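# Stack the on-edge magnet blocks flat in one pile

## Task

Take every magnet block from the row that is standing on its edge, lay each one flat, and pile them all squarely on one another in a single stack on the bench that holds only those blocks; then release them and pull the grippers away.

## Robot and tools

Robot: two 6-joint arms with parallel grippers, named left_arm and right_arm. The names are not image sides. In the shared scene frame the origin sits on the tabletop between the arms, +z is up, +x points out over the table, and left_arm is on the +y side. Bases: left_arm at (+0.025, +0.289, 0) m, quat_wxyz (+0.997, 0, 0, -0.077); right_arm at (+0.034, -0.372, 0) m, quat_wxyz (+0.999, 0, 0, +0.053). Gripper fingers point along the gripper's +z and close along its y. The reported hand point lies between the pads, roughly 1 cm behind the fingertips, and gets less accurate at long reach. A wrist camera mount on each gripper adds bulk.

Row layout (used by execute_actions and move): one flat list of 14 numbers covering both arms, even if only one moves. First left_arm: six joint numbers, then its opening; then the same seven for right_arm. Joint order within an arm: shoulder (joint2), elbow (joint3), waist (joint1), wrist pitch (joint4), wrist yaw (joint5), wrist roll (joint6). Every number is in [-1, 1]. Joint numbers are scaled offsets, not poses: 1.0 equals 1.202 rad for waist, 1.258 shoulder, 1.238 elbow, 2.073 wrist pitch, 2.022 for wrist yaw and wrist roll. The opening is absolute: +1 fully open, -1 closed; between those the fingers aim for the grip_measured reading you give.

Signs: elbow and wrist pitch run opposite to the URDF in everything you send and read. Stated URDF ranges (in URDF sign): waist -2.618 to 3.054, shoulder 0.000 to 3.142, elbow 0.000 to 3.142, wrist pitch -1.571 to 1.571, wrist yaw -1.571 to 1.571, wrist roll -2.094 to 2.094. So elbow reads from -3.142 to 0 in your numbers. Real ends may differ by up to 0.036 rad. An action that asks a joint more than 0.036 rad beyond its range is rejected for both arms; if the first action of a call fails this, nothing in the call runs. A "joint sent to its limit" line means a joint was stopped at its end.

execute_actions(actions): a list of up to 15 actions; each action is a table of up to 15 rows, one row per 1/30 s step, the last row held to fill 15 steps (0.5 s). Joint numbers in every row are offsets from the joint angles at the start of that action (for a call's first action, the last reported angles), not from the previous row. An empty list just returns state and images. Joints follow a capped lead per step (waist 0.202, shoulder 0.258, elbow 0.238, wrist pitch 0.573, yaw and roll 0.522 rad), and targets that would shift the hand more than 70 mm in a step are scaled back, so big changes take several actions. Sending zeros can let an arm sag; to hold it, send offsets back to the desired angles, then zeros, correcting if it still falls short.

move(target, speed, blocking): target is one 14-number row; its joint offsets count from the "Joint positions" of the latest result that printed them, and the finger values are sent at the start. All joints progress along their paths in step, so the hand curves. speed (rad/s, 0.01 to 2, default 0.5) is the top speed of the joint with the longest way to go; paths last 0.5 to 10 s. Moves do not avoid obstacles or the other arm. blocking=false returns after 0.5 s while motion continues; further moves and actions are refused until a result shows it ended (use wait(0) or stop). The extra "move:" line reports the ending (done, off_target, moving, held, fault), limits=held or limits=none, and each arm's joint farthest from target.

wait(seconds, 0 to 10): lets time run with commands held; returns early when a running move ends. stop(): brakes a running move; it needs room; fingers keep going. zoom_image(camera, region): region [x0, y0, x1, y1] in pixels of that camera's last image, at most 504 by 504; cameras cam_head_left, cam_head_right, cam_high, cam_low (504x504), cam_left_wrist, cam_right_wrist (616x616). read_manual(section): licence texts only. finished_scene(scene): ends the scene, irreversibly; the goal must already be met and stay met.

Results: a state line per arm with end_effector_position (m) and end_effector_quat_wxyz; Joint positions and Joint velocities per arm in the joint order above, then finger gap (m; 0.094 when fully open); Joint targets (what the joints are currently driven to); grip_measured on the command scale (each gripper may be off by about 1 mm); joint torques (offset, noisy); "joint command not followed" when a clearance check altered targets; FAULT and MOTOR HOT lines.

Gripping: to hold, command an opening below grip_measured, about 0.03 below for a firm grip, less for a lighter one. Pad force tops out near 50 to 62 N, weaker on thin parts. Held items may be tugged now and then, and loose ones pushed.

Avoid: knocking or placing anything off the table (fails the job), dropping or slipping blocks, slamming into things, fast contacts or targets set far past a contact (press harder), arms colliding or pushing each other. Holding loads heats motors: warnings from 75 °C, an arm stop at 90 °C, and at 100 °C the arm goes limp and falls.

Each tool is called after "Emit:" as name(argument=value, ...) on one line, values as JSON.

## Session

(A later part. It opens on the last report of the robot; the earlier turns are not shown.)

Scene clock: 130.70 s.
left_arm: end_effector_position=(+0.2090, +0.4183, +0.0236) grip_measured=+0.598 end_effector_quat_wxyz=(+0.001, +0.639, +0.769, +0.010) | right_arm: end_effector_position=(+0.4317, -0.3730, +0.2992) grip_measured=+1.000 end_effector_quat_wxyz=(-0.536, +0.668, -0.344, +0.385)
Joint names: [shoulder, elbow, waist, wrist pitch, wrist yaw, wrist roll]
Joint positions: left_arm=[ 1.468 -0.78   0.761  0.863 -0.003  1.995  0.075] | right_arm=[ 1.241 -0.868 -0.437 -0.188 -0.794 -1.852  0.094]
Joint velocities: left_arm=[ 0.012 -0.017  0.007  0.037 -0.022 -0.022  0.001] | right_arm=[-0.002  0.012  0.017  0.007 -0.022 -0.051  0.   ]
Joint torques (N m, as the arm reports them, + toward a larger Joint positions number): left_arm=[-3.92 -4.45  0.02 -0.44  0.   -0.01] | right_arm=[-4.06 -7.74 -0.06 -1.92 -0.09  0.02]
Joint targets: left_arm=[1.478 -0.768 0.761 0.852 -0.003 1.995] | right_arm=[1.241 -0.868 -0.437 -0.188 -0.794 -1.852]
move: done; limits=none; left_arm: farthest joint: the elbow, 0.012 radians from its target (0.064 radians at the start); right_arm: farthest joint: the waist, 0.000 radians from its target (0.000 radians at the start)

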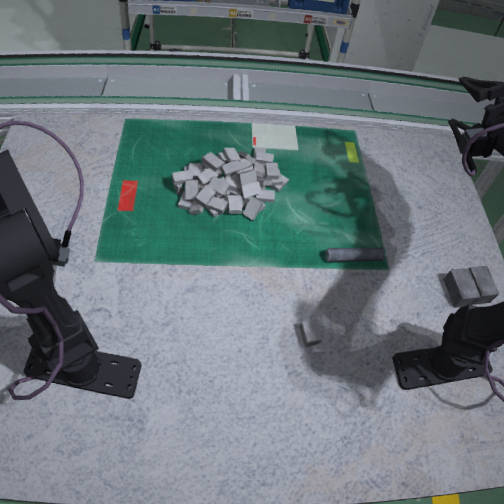

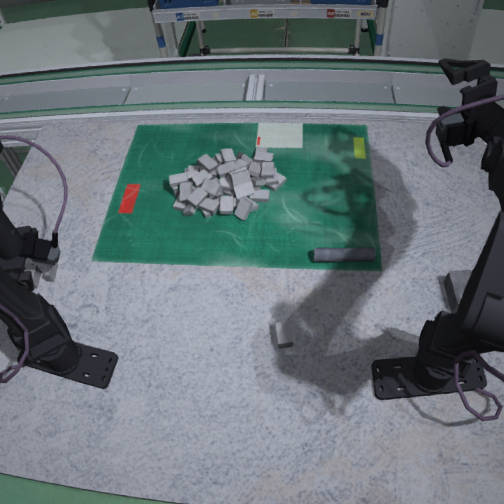

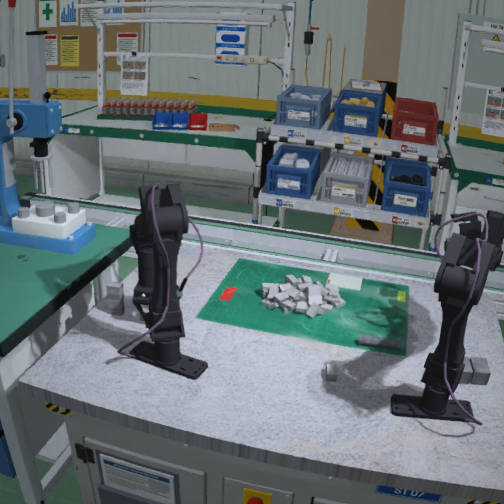

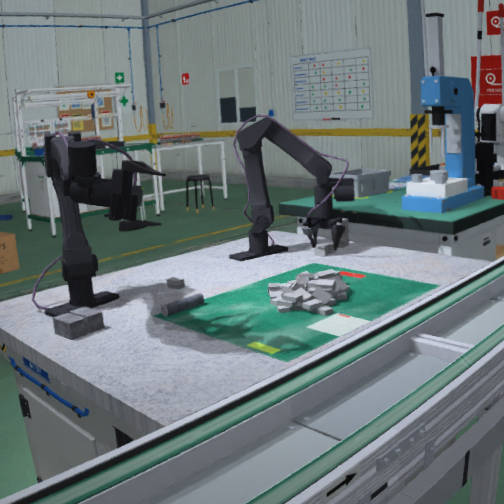

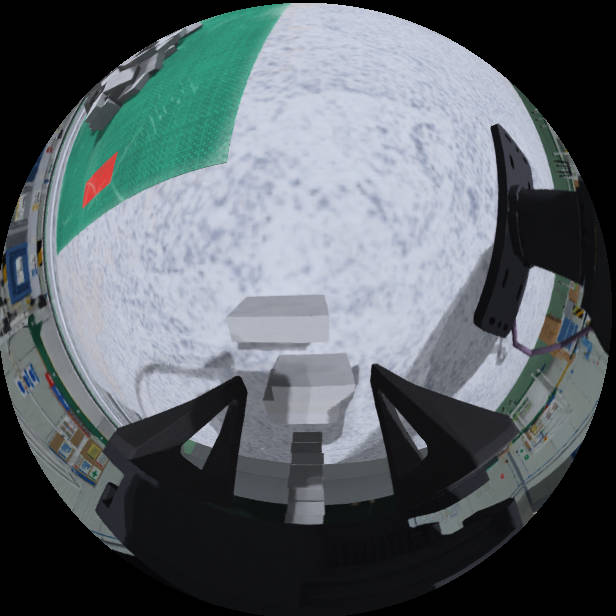

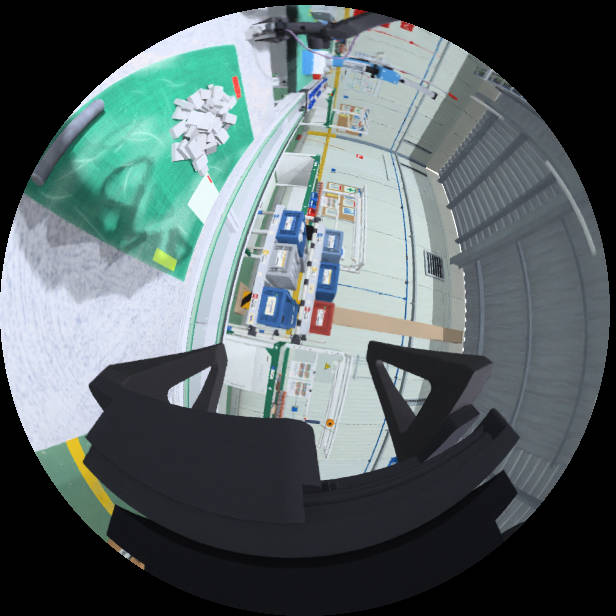

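Lower slightly, close, lift.

Emit:
execute_actions(actions=[[[0.015,0.012,0,0,0,0,0.6,0,0,0,0,0,0,1]],[[0,0,0,0,0,0,0,0,0,0,0,0,0,1]],[[0,0,0,0,0,0,-0.3,0,0,0,0,0,0,1]],[[0,0,0,0,0,0,-0.3,0,0,0,0,0,0,1]]])

Emit:
move(target=[-0.11,-0.1,0,0.1,0,0,-0.3,0,0,0,0,0,0,1], speed=0.25)

Scene clock: 136.60 s.
left_arm: end_effector_position=(+0.2091, +0.4184, +0.0236) grip_measured=-0.146 end_effector_quat_wxyz=(+0.001, +0.639, +0.769, +0.010) | right_arm: end_effector_position=(+0.4317, -0.3730, +0.2992) grip_measured=+1.000 end_effector_quat_wxyz=(-0.536, +0.668, -0.344, +0.385)
Joint names: [shoulder, elbow, waist, wrist pitch, wrist yaw, wrist roll]
Joint positions: left_arm=[ 1.468 -0.78   0.761  0.863 -0.003  1.995  0.04 ] | right_arm=[ 1.241 -0.868 -0.437 -0.188 -0.794 -1.852  0.094]
Joint velocities: left_arm=[ 0.007  0.002 -0.012  0.022 -0.037  0.007 -0.   ] | right_arm=[ 0.007 -0.002  0.002 -0.081 -0.037  0.007  0.   ]
Joint torques (N m, as the arm reports them, + toward a larger Joint positions number): left_arm=[-4.71 -5.35  0.   -0.31  0.01 -0.01] | right_arm=[-3.98 -7.78  0.02 -1.92 -0.08  0.05]
Joint targets: left_arm=[1.468 -0.780 0.761 0.863 -0.003 1.995] | right_arm=[1.241 -0.868 -0.437 -0.188 -0.794 -1.852]

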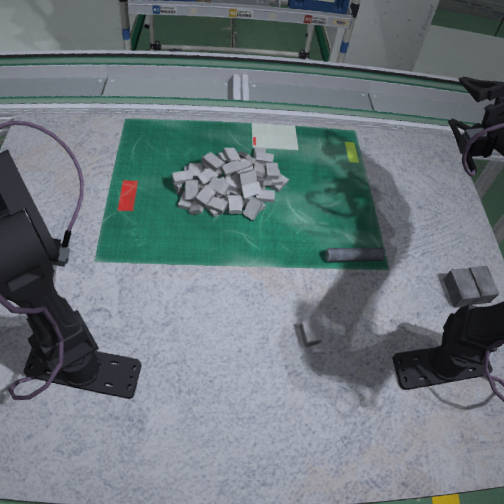

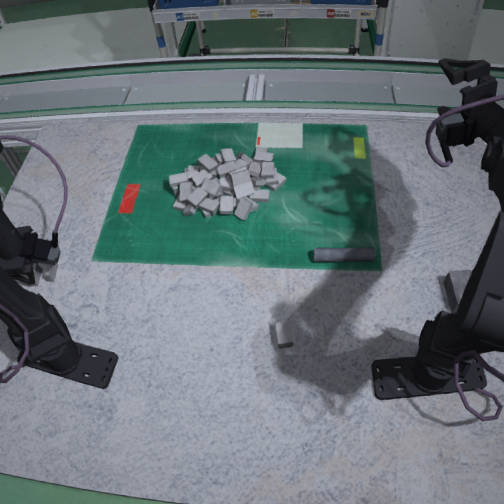

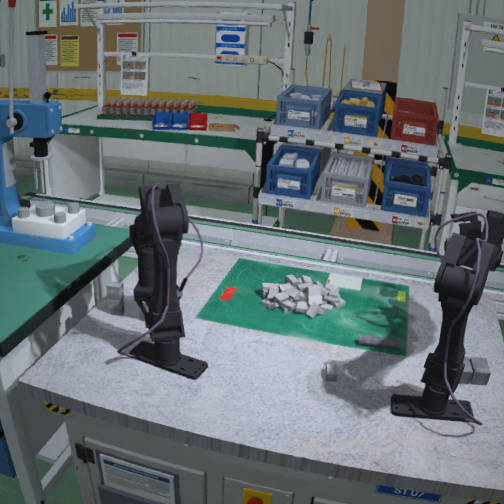

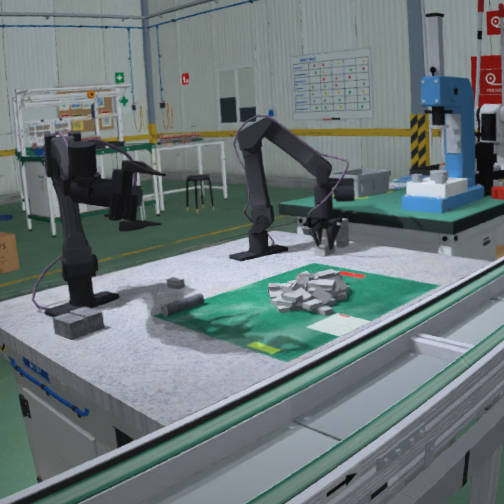

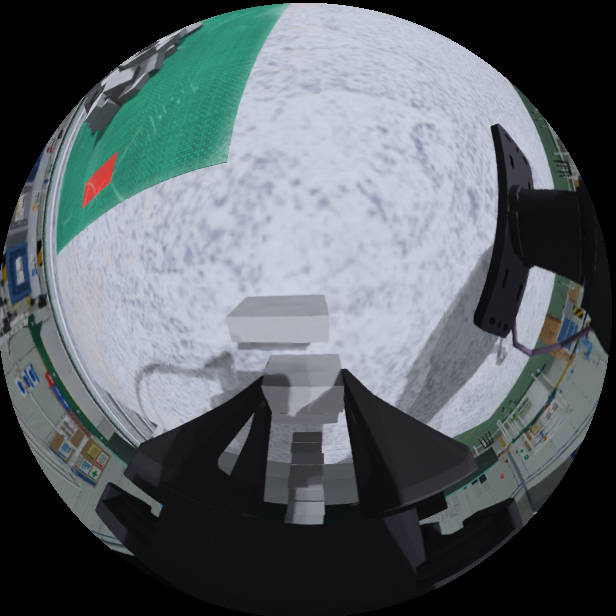

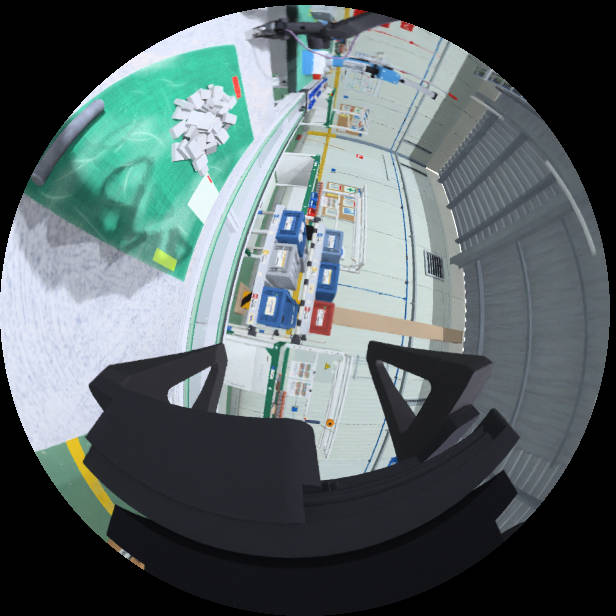

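Scene clock: 138.07 s.
left_arm: end_effector_position=(+0.2060, +0.4163, +0.0703) grip_measured=-0.146 end_effector_quat_wxyz=(+0.006, +0.639, +0.769, +0.027) | right_arm: end_effector_position=(+0.4317, -0.3730, +0.2992) grip_measured=+1.000 end_effector_quat_wxyz=(-0.536, +0.668, -0.344, +0.385)
Joint names: [shoulder, elbow, waist, wrist pitch, wrist yaw, wrist roll]
Joint positions: left_arm=[ 1.351 -0.88   0.761  1.044 -0.003  1.995  0.04 ] | right_arm=[ 1.241 -0.868 -0.437 -0.188 -0.794 -1.852  0.094]
Joint velocities: left_arm=[ 0.002  0.012  0.002  0.022  0.037 -0.022  0.   ] | right_arm=[ 0.007 -0.002 -0.002 -0.051  0.037  0.037  0.   ]
Joint torques (N m, as the arm reports them, + toward a larger Joint positions number): left_arm=[-5.66 -7.49  0.   -0.11  0.01  0.  ] | right_arm=[-4.02 -7.76 -0.03 -1.92 -0.09  0.04]
Joint targets: left_arm=[1.330 -0.904 0.761 1.070 -0.003 1.995] | right_arm=[1.241 -0.868 -0.437 -0.188 -0.794 -1.852]
move: off_target (left_arm); limits=none; left_arm: farthest joint: the wrist pitch, 0.026 radians from its target (0.208 radians at the start); right_arm: farthest joint: the waist, 0.000 radians from its target (0.000 radians at the start)

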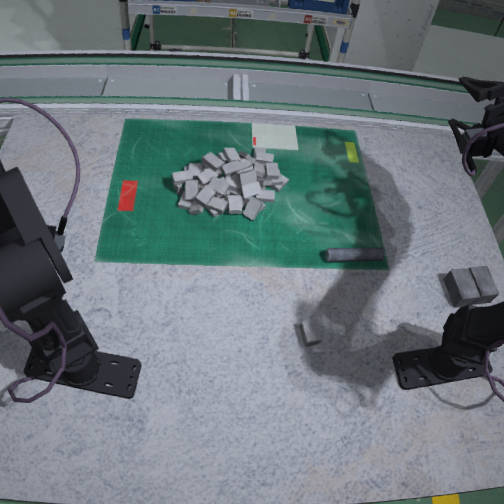

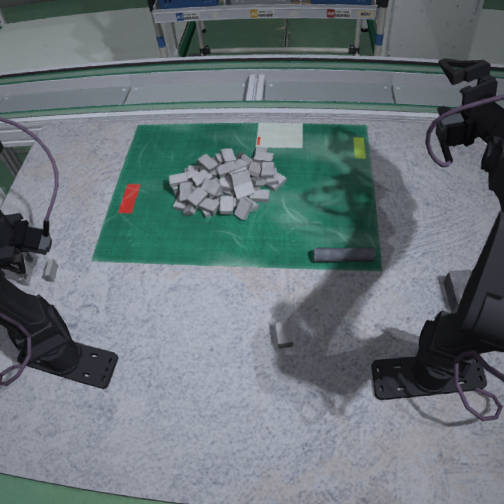

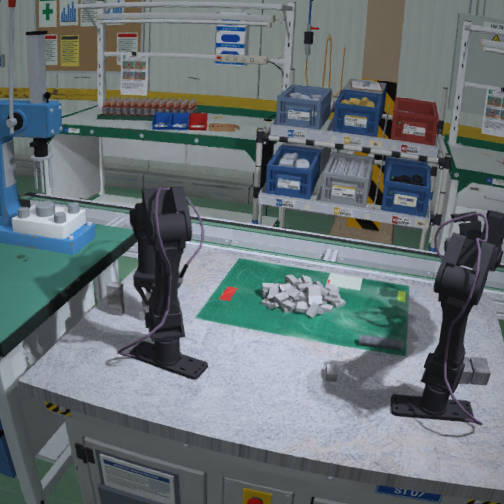

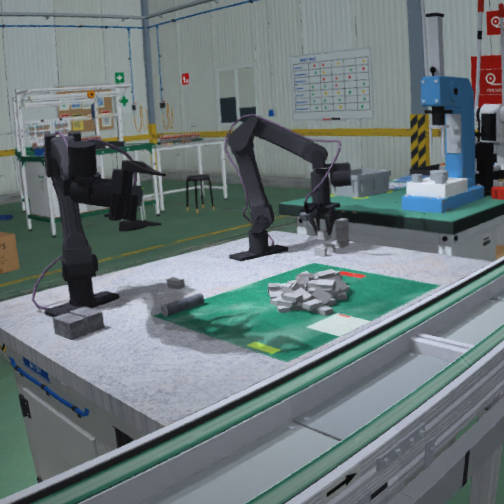

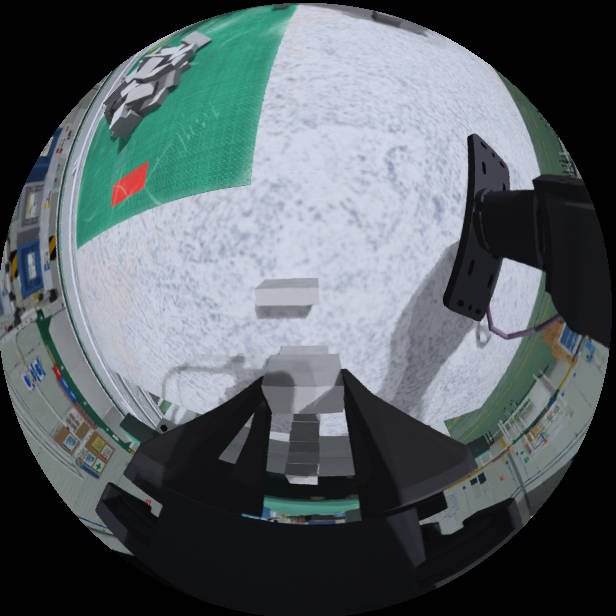

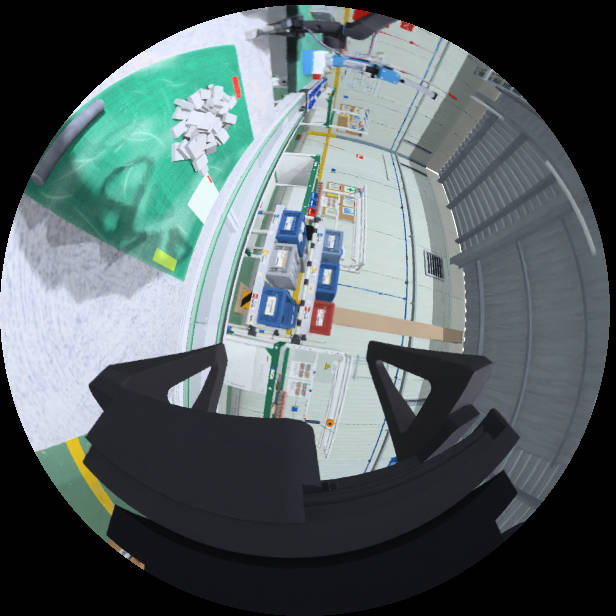

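Emit:
move(target=[-0.03,-0.03,-0.65,0.03,0,-0.49,-0.3,0,0,0,0,0,0,1], speed=0.9)

Emit:
move(target=[0,0,-0.65,0,0,-0.5,-0.3,0,0,0,0,0,0,1], speed=0.9)

Emit:
zoom_image(camera="cam_head_right", region=[0,230,100,310])

Emit:
zoom_image(camera="cam_low", region=[180,200,360,290])

Scene clock: 146.00 s.
left_arm: end_effector_position=(+0.2380, +0.2547, +0.0754) grip_measured=-0.146 end_effector_quat_wxyz=(+0.017, +0.555, +0.832, +0.010) | right_arm: end_effector_position=(+0.4317, -0.3730, +0.2992) grip_measured=+1.000 end_effector_quat_wxyz=(-0.536, +0.668, -0.344, +0.385)
Joint names: [shoulder, elbow, waist, wrist pitch, wrist yaw, wrist roll]
Joint positions: left_arm=[ 1.338 -0.891 -0.012  1.084 -0.004  1.009  0.04 ] | right_arm=[ 1.241 -0.868 -0.437 -0.188 -0.794 -1.852  0.094]
Joint velocities: left_arm=[-0.002  0.002  0.007  0.037 -0.022 -0.066  0.001] | right_arm=[ 0.007  0.007  0.017  0.051  0.066 -0.022  0.   ]
Joint torques (N m, as the arm reports them, + toward a larger Joint positions number): left_arm=[-5.72 -7.6  -0.65 -0.1   0.01 -0.04] | right_arm=[-3.96 -7.77 -0.03 -1.92 -0.09  0.04]
Joint targets: left_arm=[1.314 -0.917 -0.020 1.106 -0.003 1.004] | right_arm=[1.241 -0.868 -0.437 -0.188 -0.794 -1.852]
move: off_target (left_arm); limits=none; left_arm: farthest joint: the elbow, 0.027 radians from its target (0.038 radians at the start); right_arm: farthest joint: the waist, 0.000 radians from its target (0.000 radians at the start)

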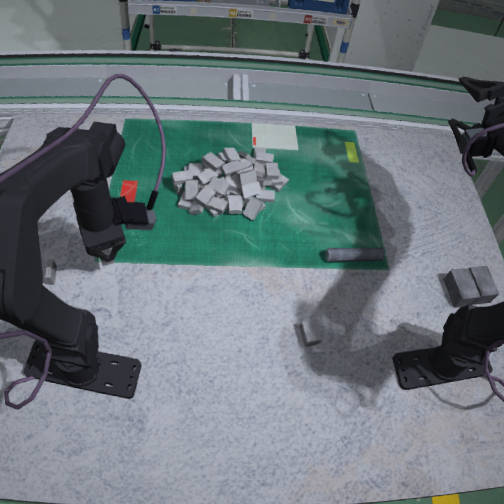

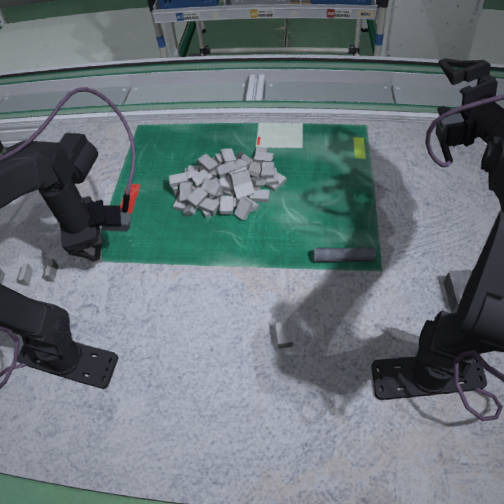

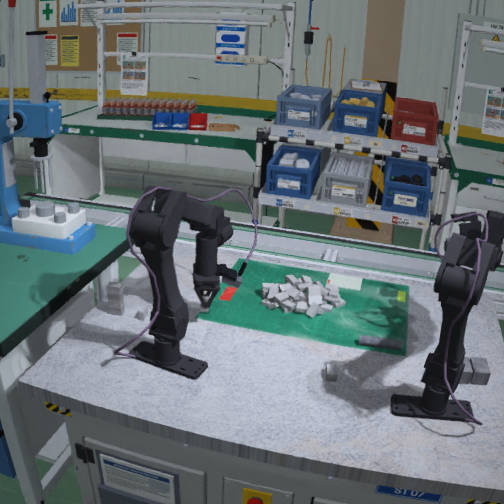

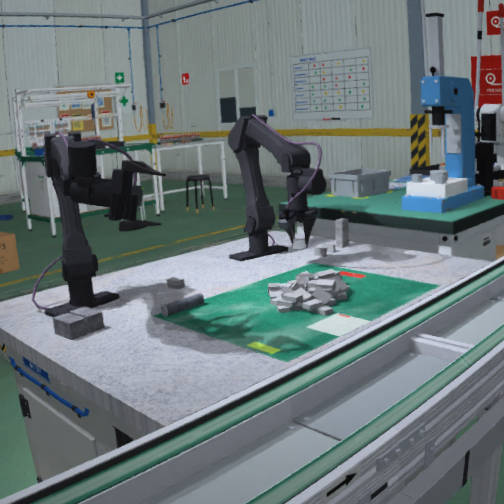

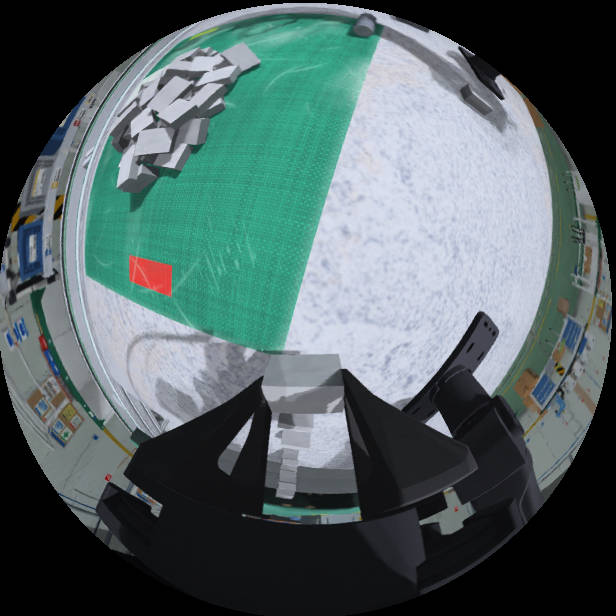

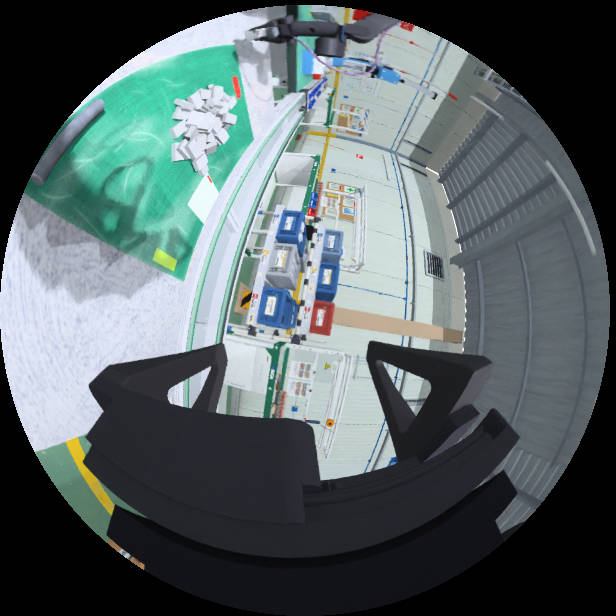

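Scene clock: 148.07 s.
left_arm: end_effector_position=(+0.1536, +0.1155, +0.0754) grip_measured=-0.146 end_effector_quat_wxyz=(+0.019, +0.455, +0.890, -0.007) | right_arm: end_effector_position=(+0.4317, -0.3730, +0.2992) grip_measured=+1.000 end_effector_quat_wxyz=(-0.536, +0.668, -0.344, +0.385)
Joint names: [shoulder, elbow, waist, wrist pitch, wrist yaw, wrist roll]
Joint positions: left_arm=[ 1.338 -0.891 -0.786  1.084 -0.004  0.004  0.04 ] | right_arm=[ 1.241 -0.868 -0.437 -0.188 -0.794 -1.852  0.094]
Joint velocities: left_arm=[-0.017 -0.017  0.002  0.066 -0.022  0.037 -0.002] | right_arm=[-0.002  0.002 -0.002 -0.081 -0.022 -0.051  0.   ]
Joint torques (N m, as the arm reports them, + toward a larger Joint positions number): left_arm=[-3.83 -5.73 -0.65 -0.38 -0.02 -0.02] | right_arm=[-3.96 -7.79  0.03 -1.92 -0.09  0.03]
Joint targets: left_arm=[1.338 -0.891 -0.794 1.084 -0.004 -0.002] | right_arm=[1.241 -0.868 -0.437 -0.188 -0.794 -1.852]
move: done; limits=none; left_arm: farthest joint: the waist, 0.008 radians from its target (0.781 radians at the start); right_arm: farthest joint: the waist, 0.000 radians from its target (0.000 radians at the start)

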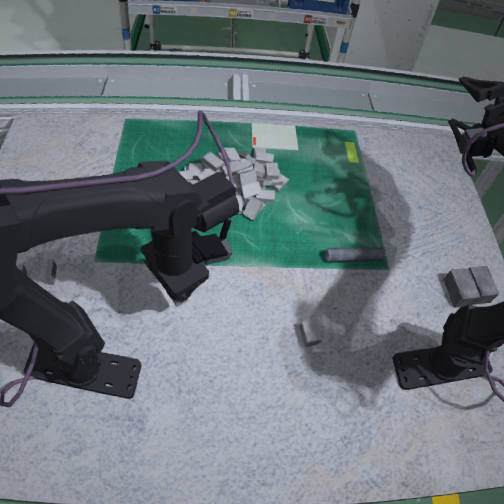

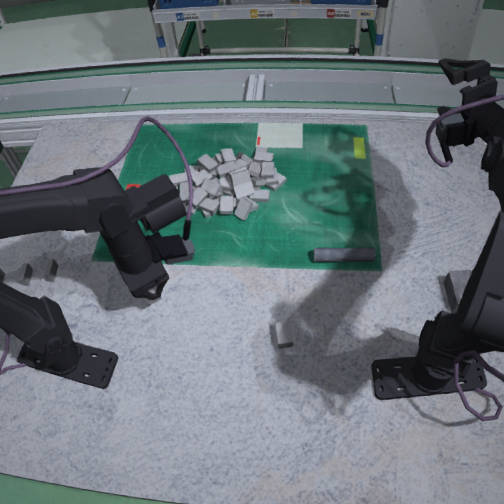

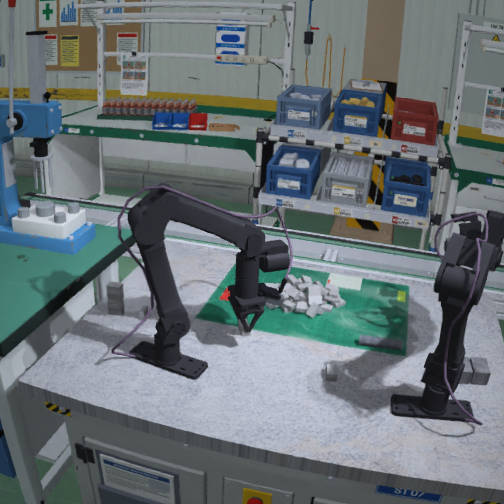

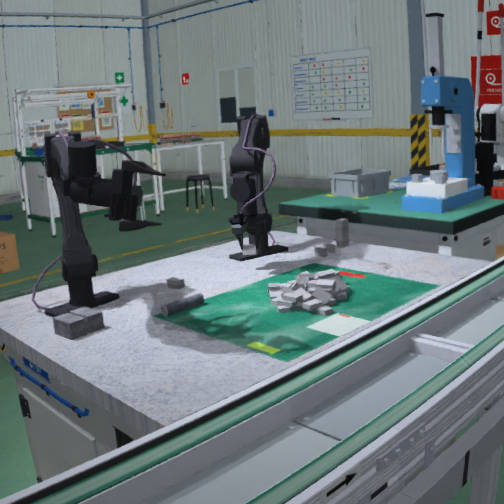

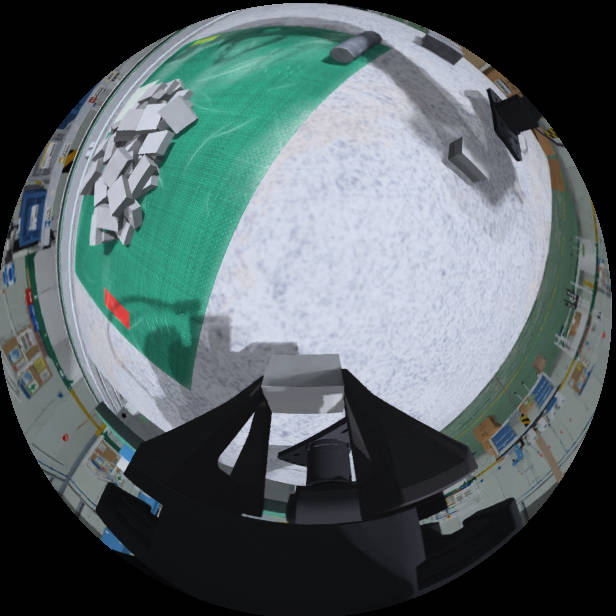

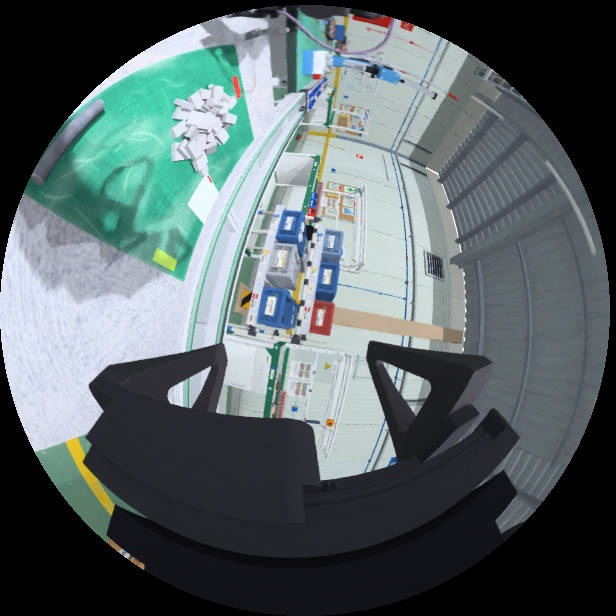

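Region (0, 230, 100, 310) of cam_head_right's 504x504 image, scaled by 5.040, with more detail than that image has; it fills the top 403 rows of this view, and the rest is white.

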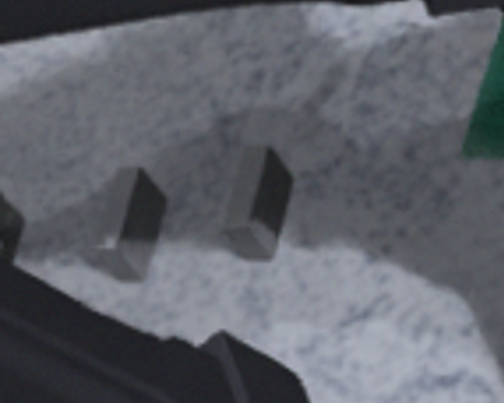

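Region (180, 200, 360, 290) of cam_low's 504x504 image, scaled by 2.800, with more detail than that image has.

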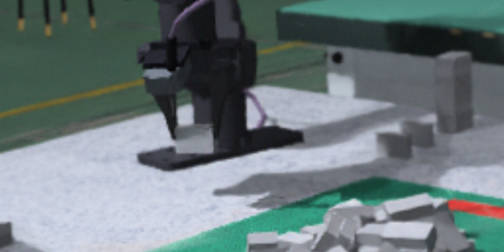

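Emit:
move(target=[0.11,0.098,0,-0.112,0,0,-0.3,0,0,0,0,0,0,1], speed=0.2)

Emit:
execute_actions(actions=[[[0,0,0,0,0,0,0.5,0,0,0,0,0,0,1]]])

Emit:
move(target=[0.405,-0.365,0,0.235,0,0,0.5,0,0,0,0,0,0,1], speed=0.4)

Scene clock: 154.00 s.
left_arm: end_effector_position=(+0.1554, +0.1130, +0.0235) grip_measured=-0.146 end_effector_quat_wxyz=(-0.001, +0.455, +0.891, +0.003) | right_arm: end_effector_position=(+0.4317, -0.3730, +0.2992) grip_measured=+1.000 end_effector_quat_wxyz=(-0.536, +0.668, -0.344, +0.385)
Joint names: [shoulder, elbow, waist, wrist pitch, wrist yaw, wrist roll]
Joint positions: left_arm=[ 1.468 -0.779 -0.786  0.887 -0.004  0.003  0.04 ] | right_arm=[ 1.241 -0.868 -0.437 -0.188 -0.794 -1.852  0.094]
Joint velocities: left_arm=[ 0.017  0.012 -0.022 -0.007  0.022 -0.022  0.   ] | right_arm=[ 0.007  0.002 -0.012  0.007  0.066 -0.022  0.   ]
Joint torques (N m, as the arm reports them, + toward a larger Joint positions number): left_arm=[-3.96 -4.59 -0.02 -0.68  0.    0.02] | right_arm=[-3.97 -7.74  0.   -1.92 -0.08  0.04]
Joint targets: left_arm=[1.476 -0.769 -0.786 0.851 -0.004 0.004] | right_arm=[1.241 -0.868 -0.437 -0.188 -0.794 -1.852]
move: off_target (left_arm); limits=none; left_arm: farthest joint: the wrist pitch, 0.035 radians from its target (0.232 radians at the start); right_arm: farthest joint: the waist, 0.000 radians from its target (0.000 radians at the start)

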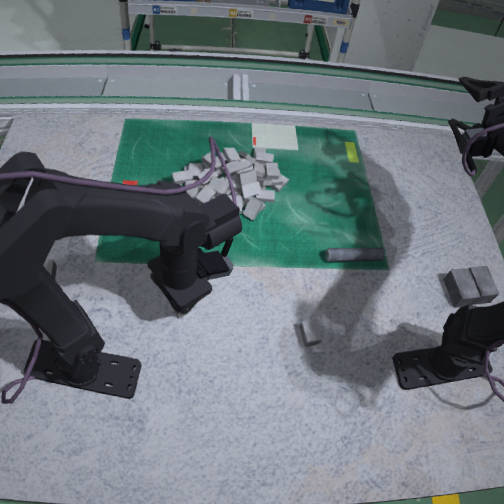

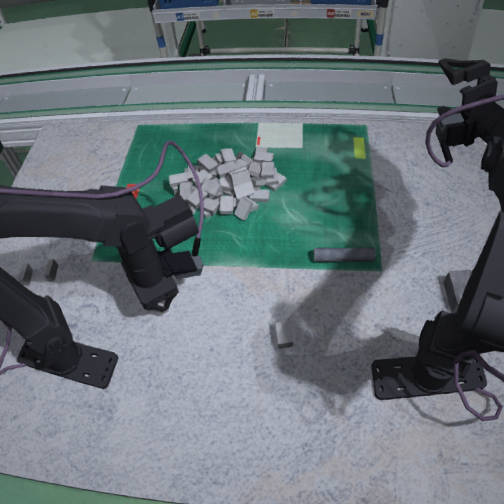

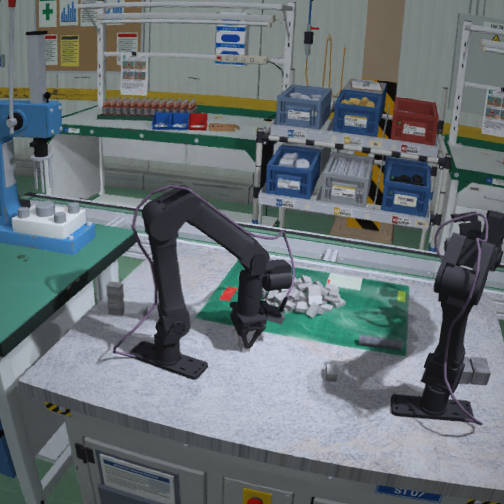

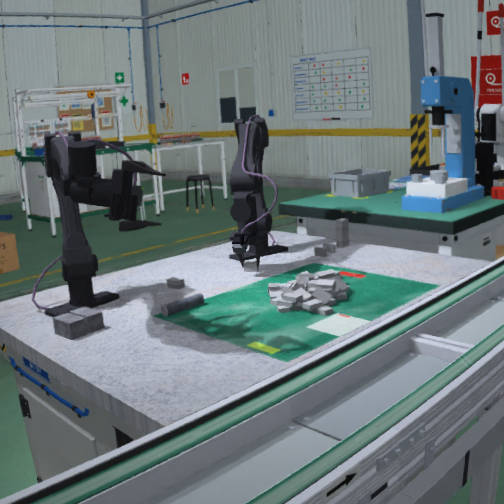

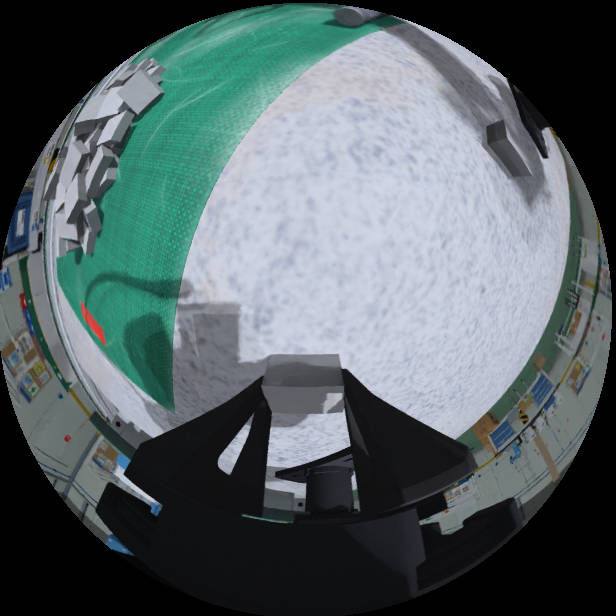

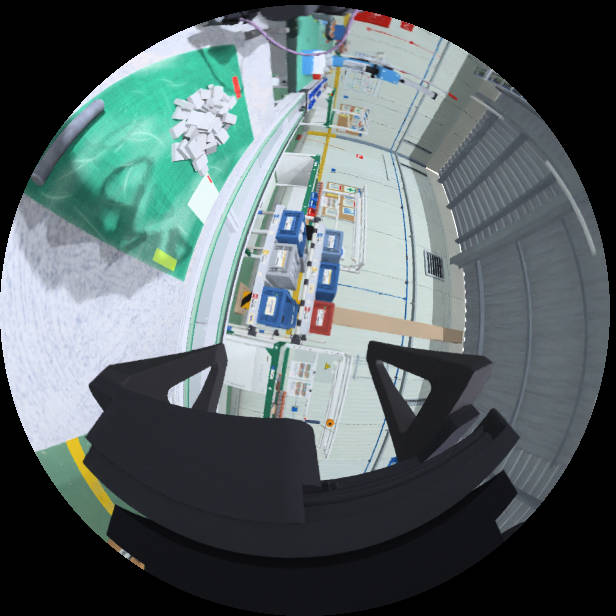

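Scene clock: 154.50 s.
left_arm: end_effector_position=(+0.1555, +0.1131, +0.0235) grip_measured=+0.498 end_effector_quat_wxyz=(-0.001, +0.455, +0.891, +0.003) | right_arm: end_effector_position=(+0.4317, -0.3730, +0.2992) grip_measured=+1.000 end_effector_quat_wxyz=(-0.536, +0.668, -0.344, +0.385)
Joint names: [shoulder, elbow, waist, wrist pitch, wrist yaw, wrist roll]
Joint positions: left_arm=[ 1.468 -0.779 -0.786  0.887 -0.004  0.003  0.07 ] | right_arm=[ 1.241 -0.868 -0.437 -0.188 -0.794 -1.852  0.094]
Joint velocities: left_arm=[ 0.012  0.007  0.017  0.066 -0.022  0.051  0.001] | right_arm=[-0.007  0.037  0.002 -0.066  0.051 -0.022  0.   ]
Joint torques (N m, as the arm reports them, + toward a larger Joint positions number): left_arm=[-4.65 -5.27 -0.02 -0.26  0.01  0.01] | right_arm=[-4.03 -7.82  0.05 -1.92 -0.09  0.03]
Joint targets: left_arm=[1.468 -0.779 -0.786 0.887 -0.004 0.003] | right_arm=[1.241 -0.868 -0.437 -0.188 -0.794 -1.852]

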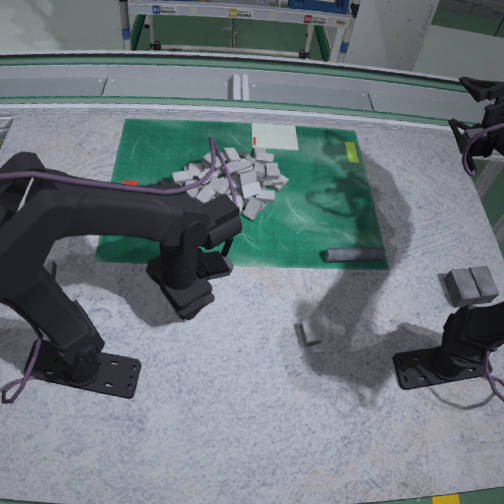

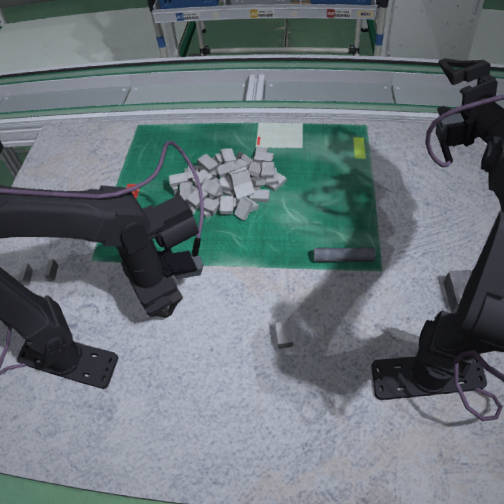

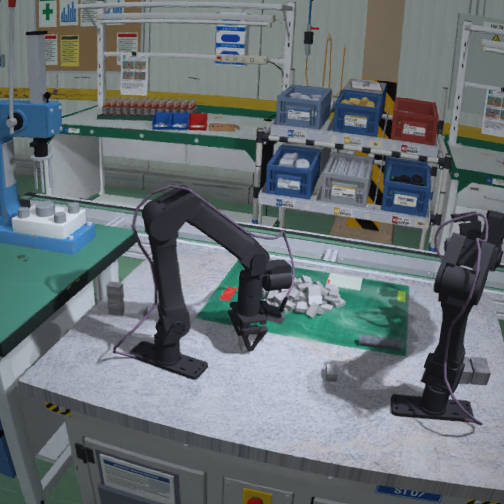

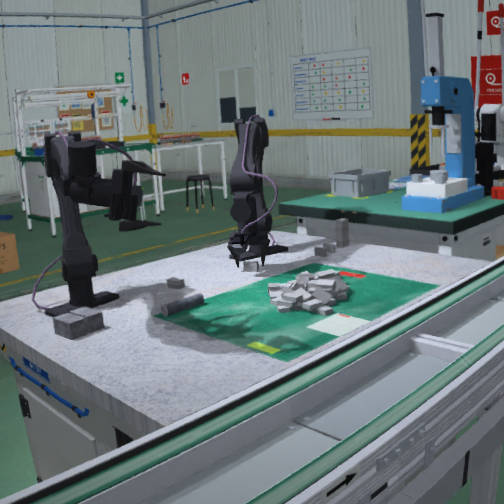

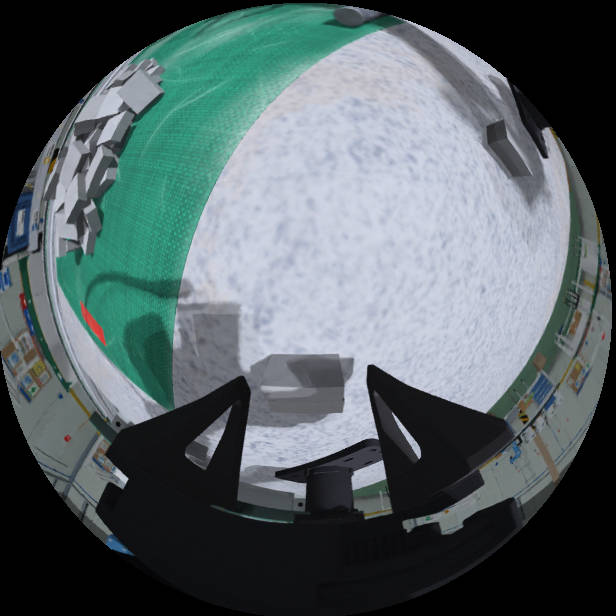

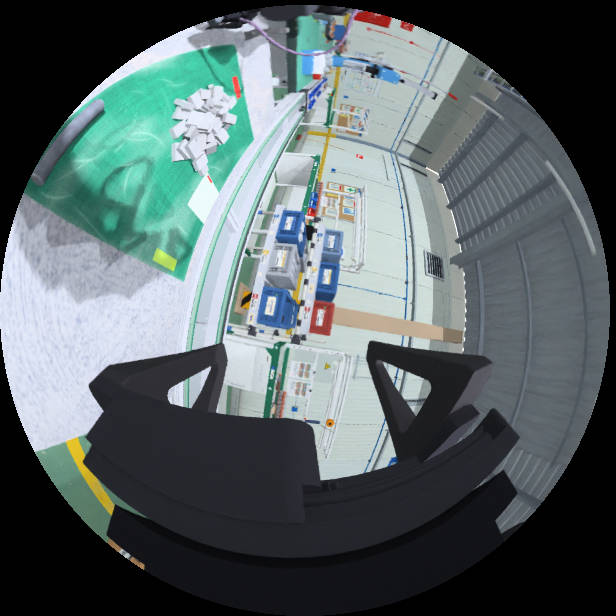

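Scene clock: 156.50 s.
left_arm: end_effector_position=(+0.1513, +0.1187, +0.0245) grip_measured=+0.498 end_effector_quat_wxyz=(-0.240, +0.438, +0.857, +0.124) | right_arm: end_effector_position=(+0.4317, -0.3730, +0.2992) grip_measured=+1.000 end_effector_quat_wxyz=(-0.536, +0.668, -0.344, +0.385)
Joint names: [shoulder, elbow, waist, wrist pitch, wrist yaw, wrist roll]
Joint positions: left_arm=[ 1.97  -1.209 -0.786  1.358 -0.004  0.003  0.07 ] | right_arm=[ 1.241 -0.868 -0.437 -0.188 -0.794 -1.852  0.094]
Joint velocities: left_arm=[ 0.017  0.007  0.002  0.007  0.051  0.051 -0.   ] | right_arm=[-0.017  0.002 -0.002 -0.022 -0.022  0.022  0.   ]
Joint torques (N m, as the arm reports them, + toward a larger Joint positions number): left_arm=[-7.9  -5.81 -0.01  1.11  0.    0.  ] | right_arm=[-4.08 -7.77  0.   -1.94 -0.09  0.03]
Joint targets: left_arm=[1.977 -1.231 -0.786 1.375 -0.004 0.003] | right_arm=[1.241 -0.868 -0.437 -0.188 -0.794 -1.852]
move: off_target (left_arm); limits=none; left_arm: farthest joint: the elbow, 0.022 radians from its target (0.452 radians at the start); right_arm: farthest joint: the waist, 0.000 radians from its target (0.000 radians at the start)

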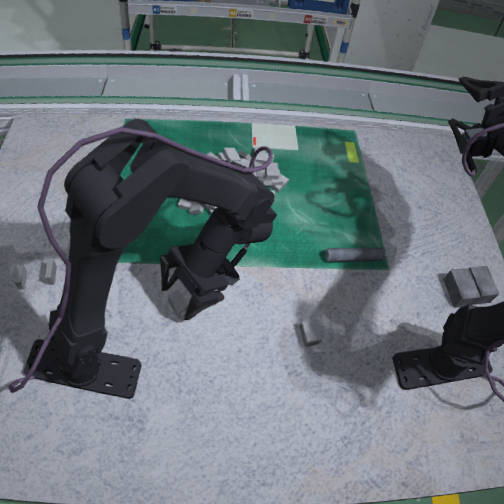

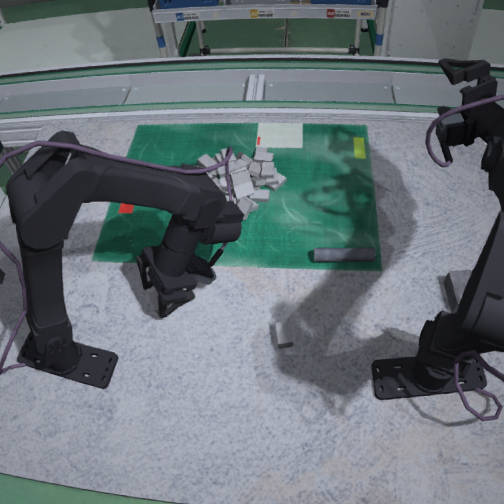

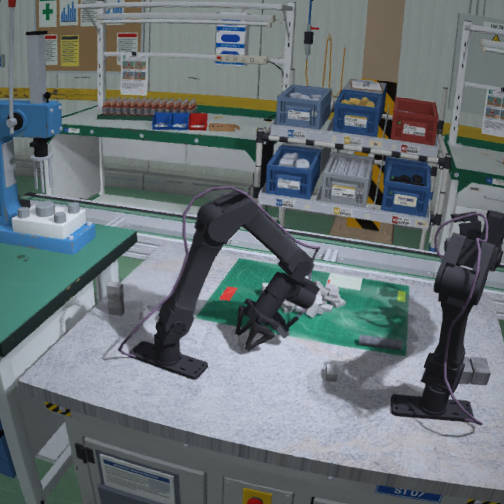

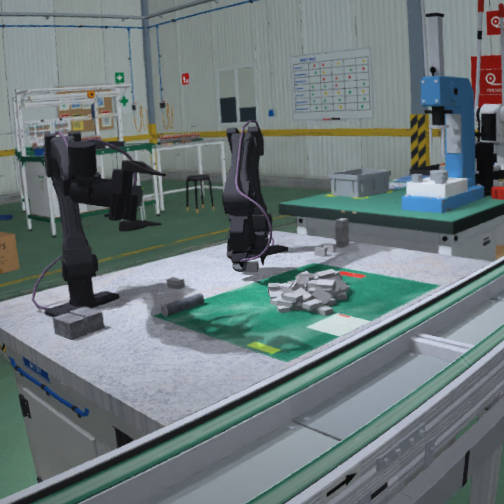

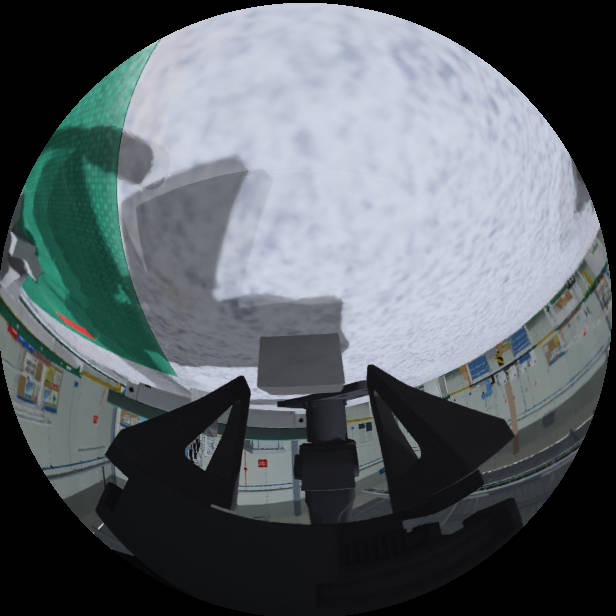

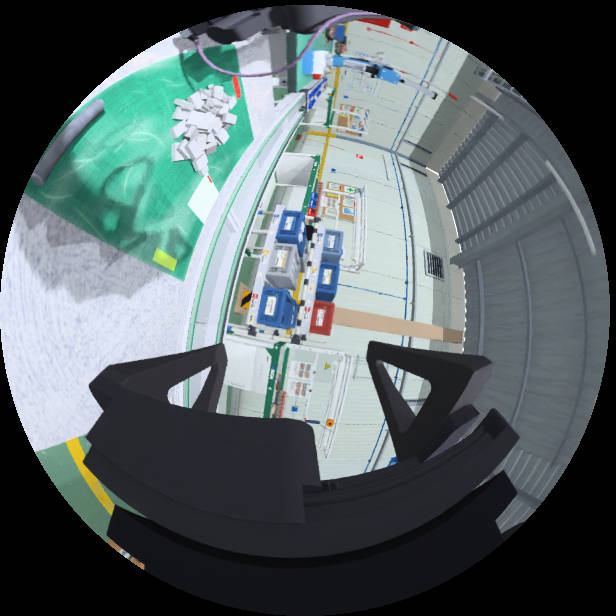

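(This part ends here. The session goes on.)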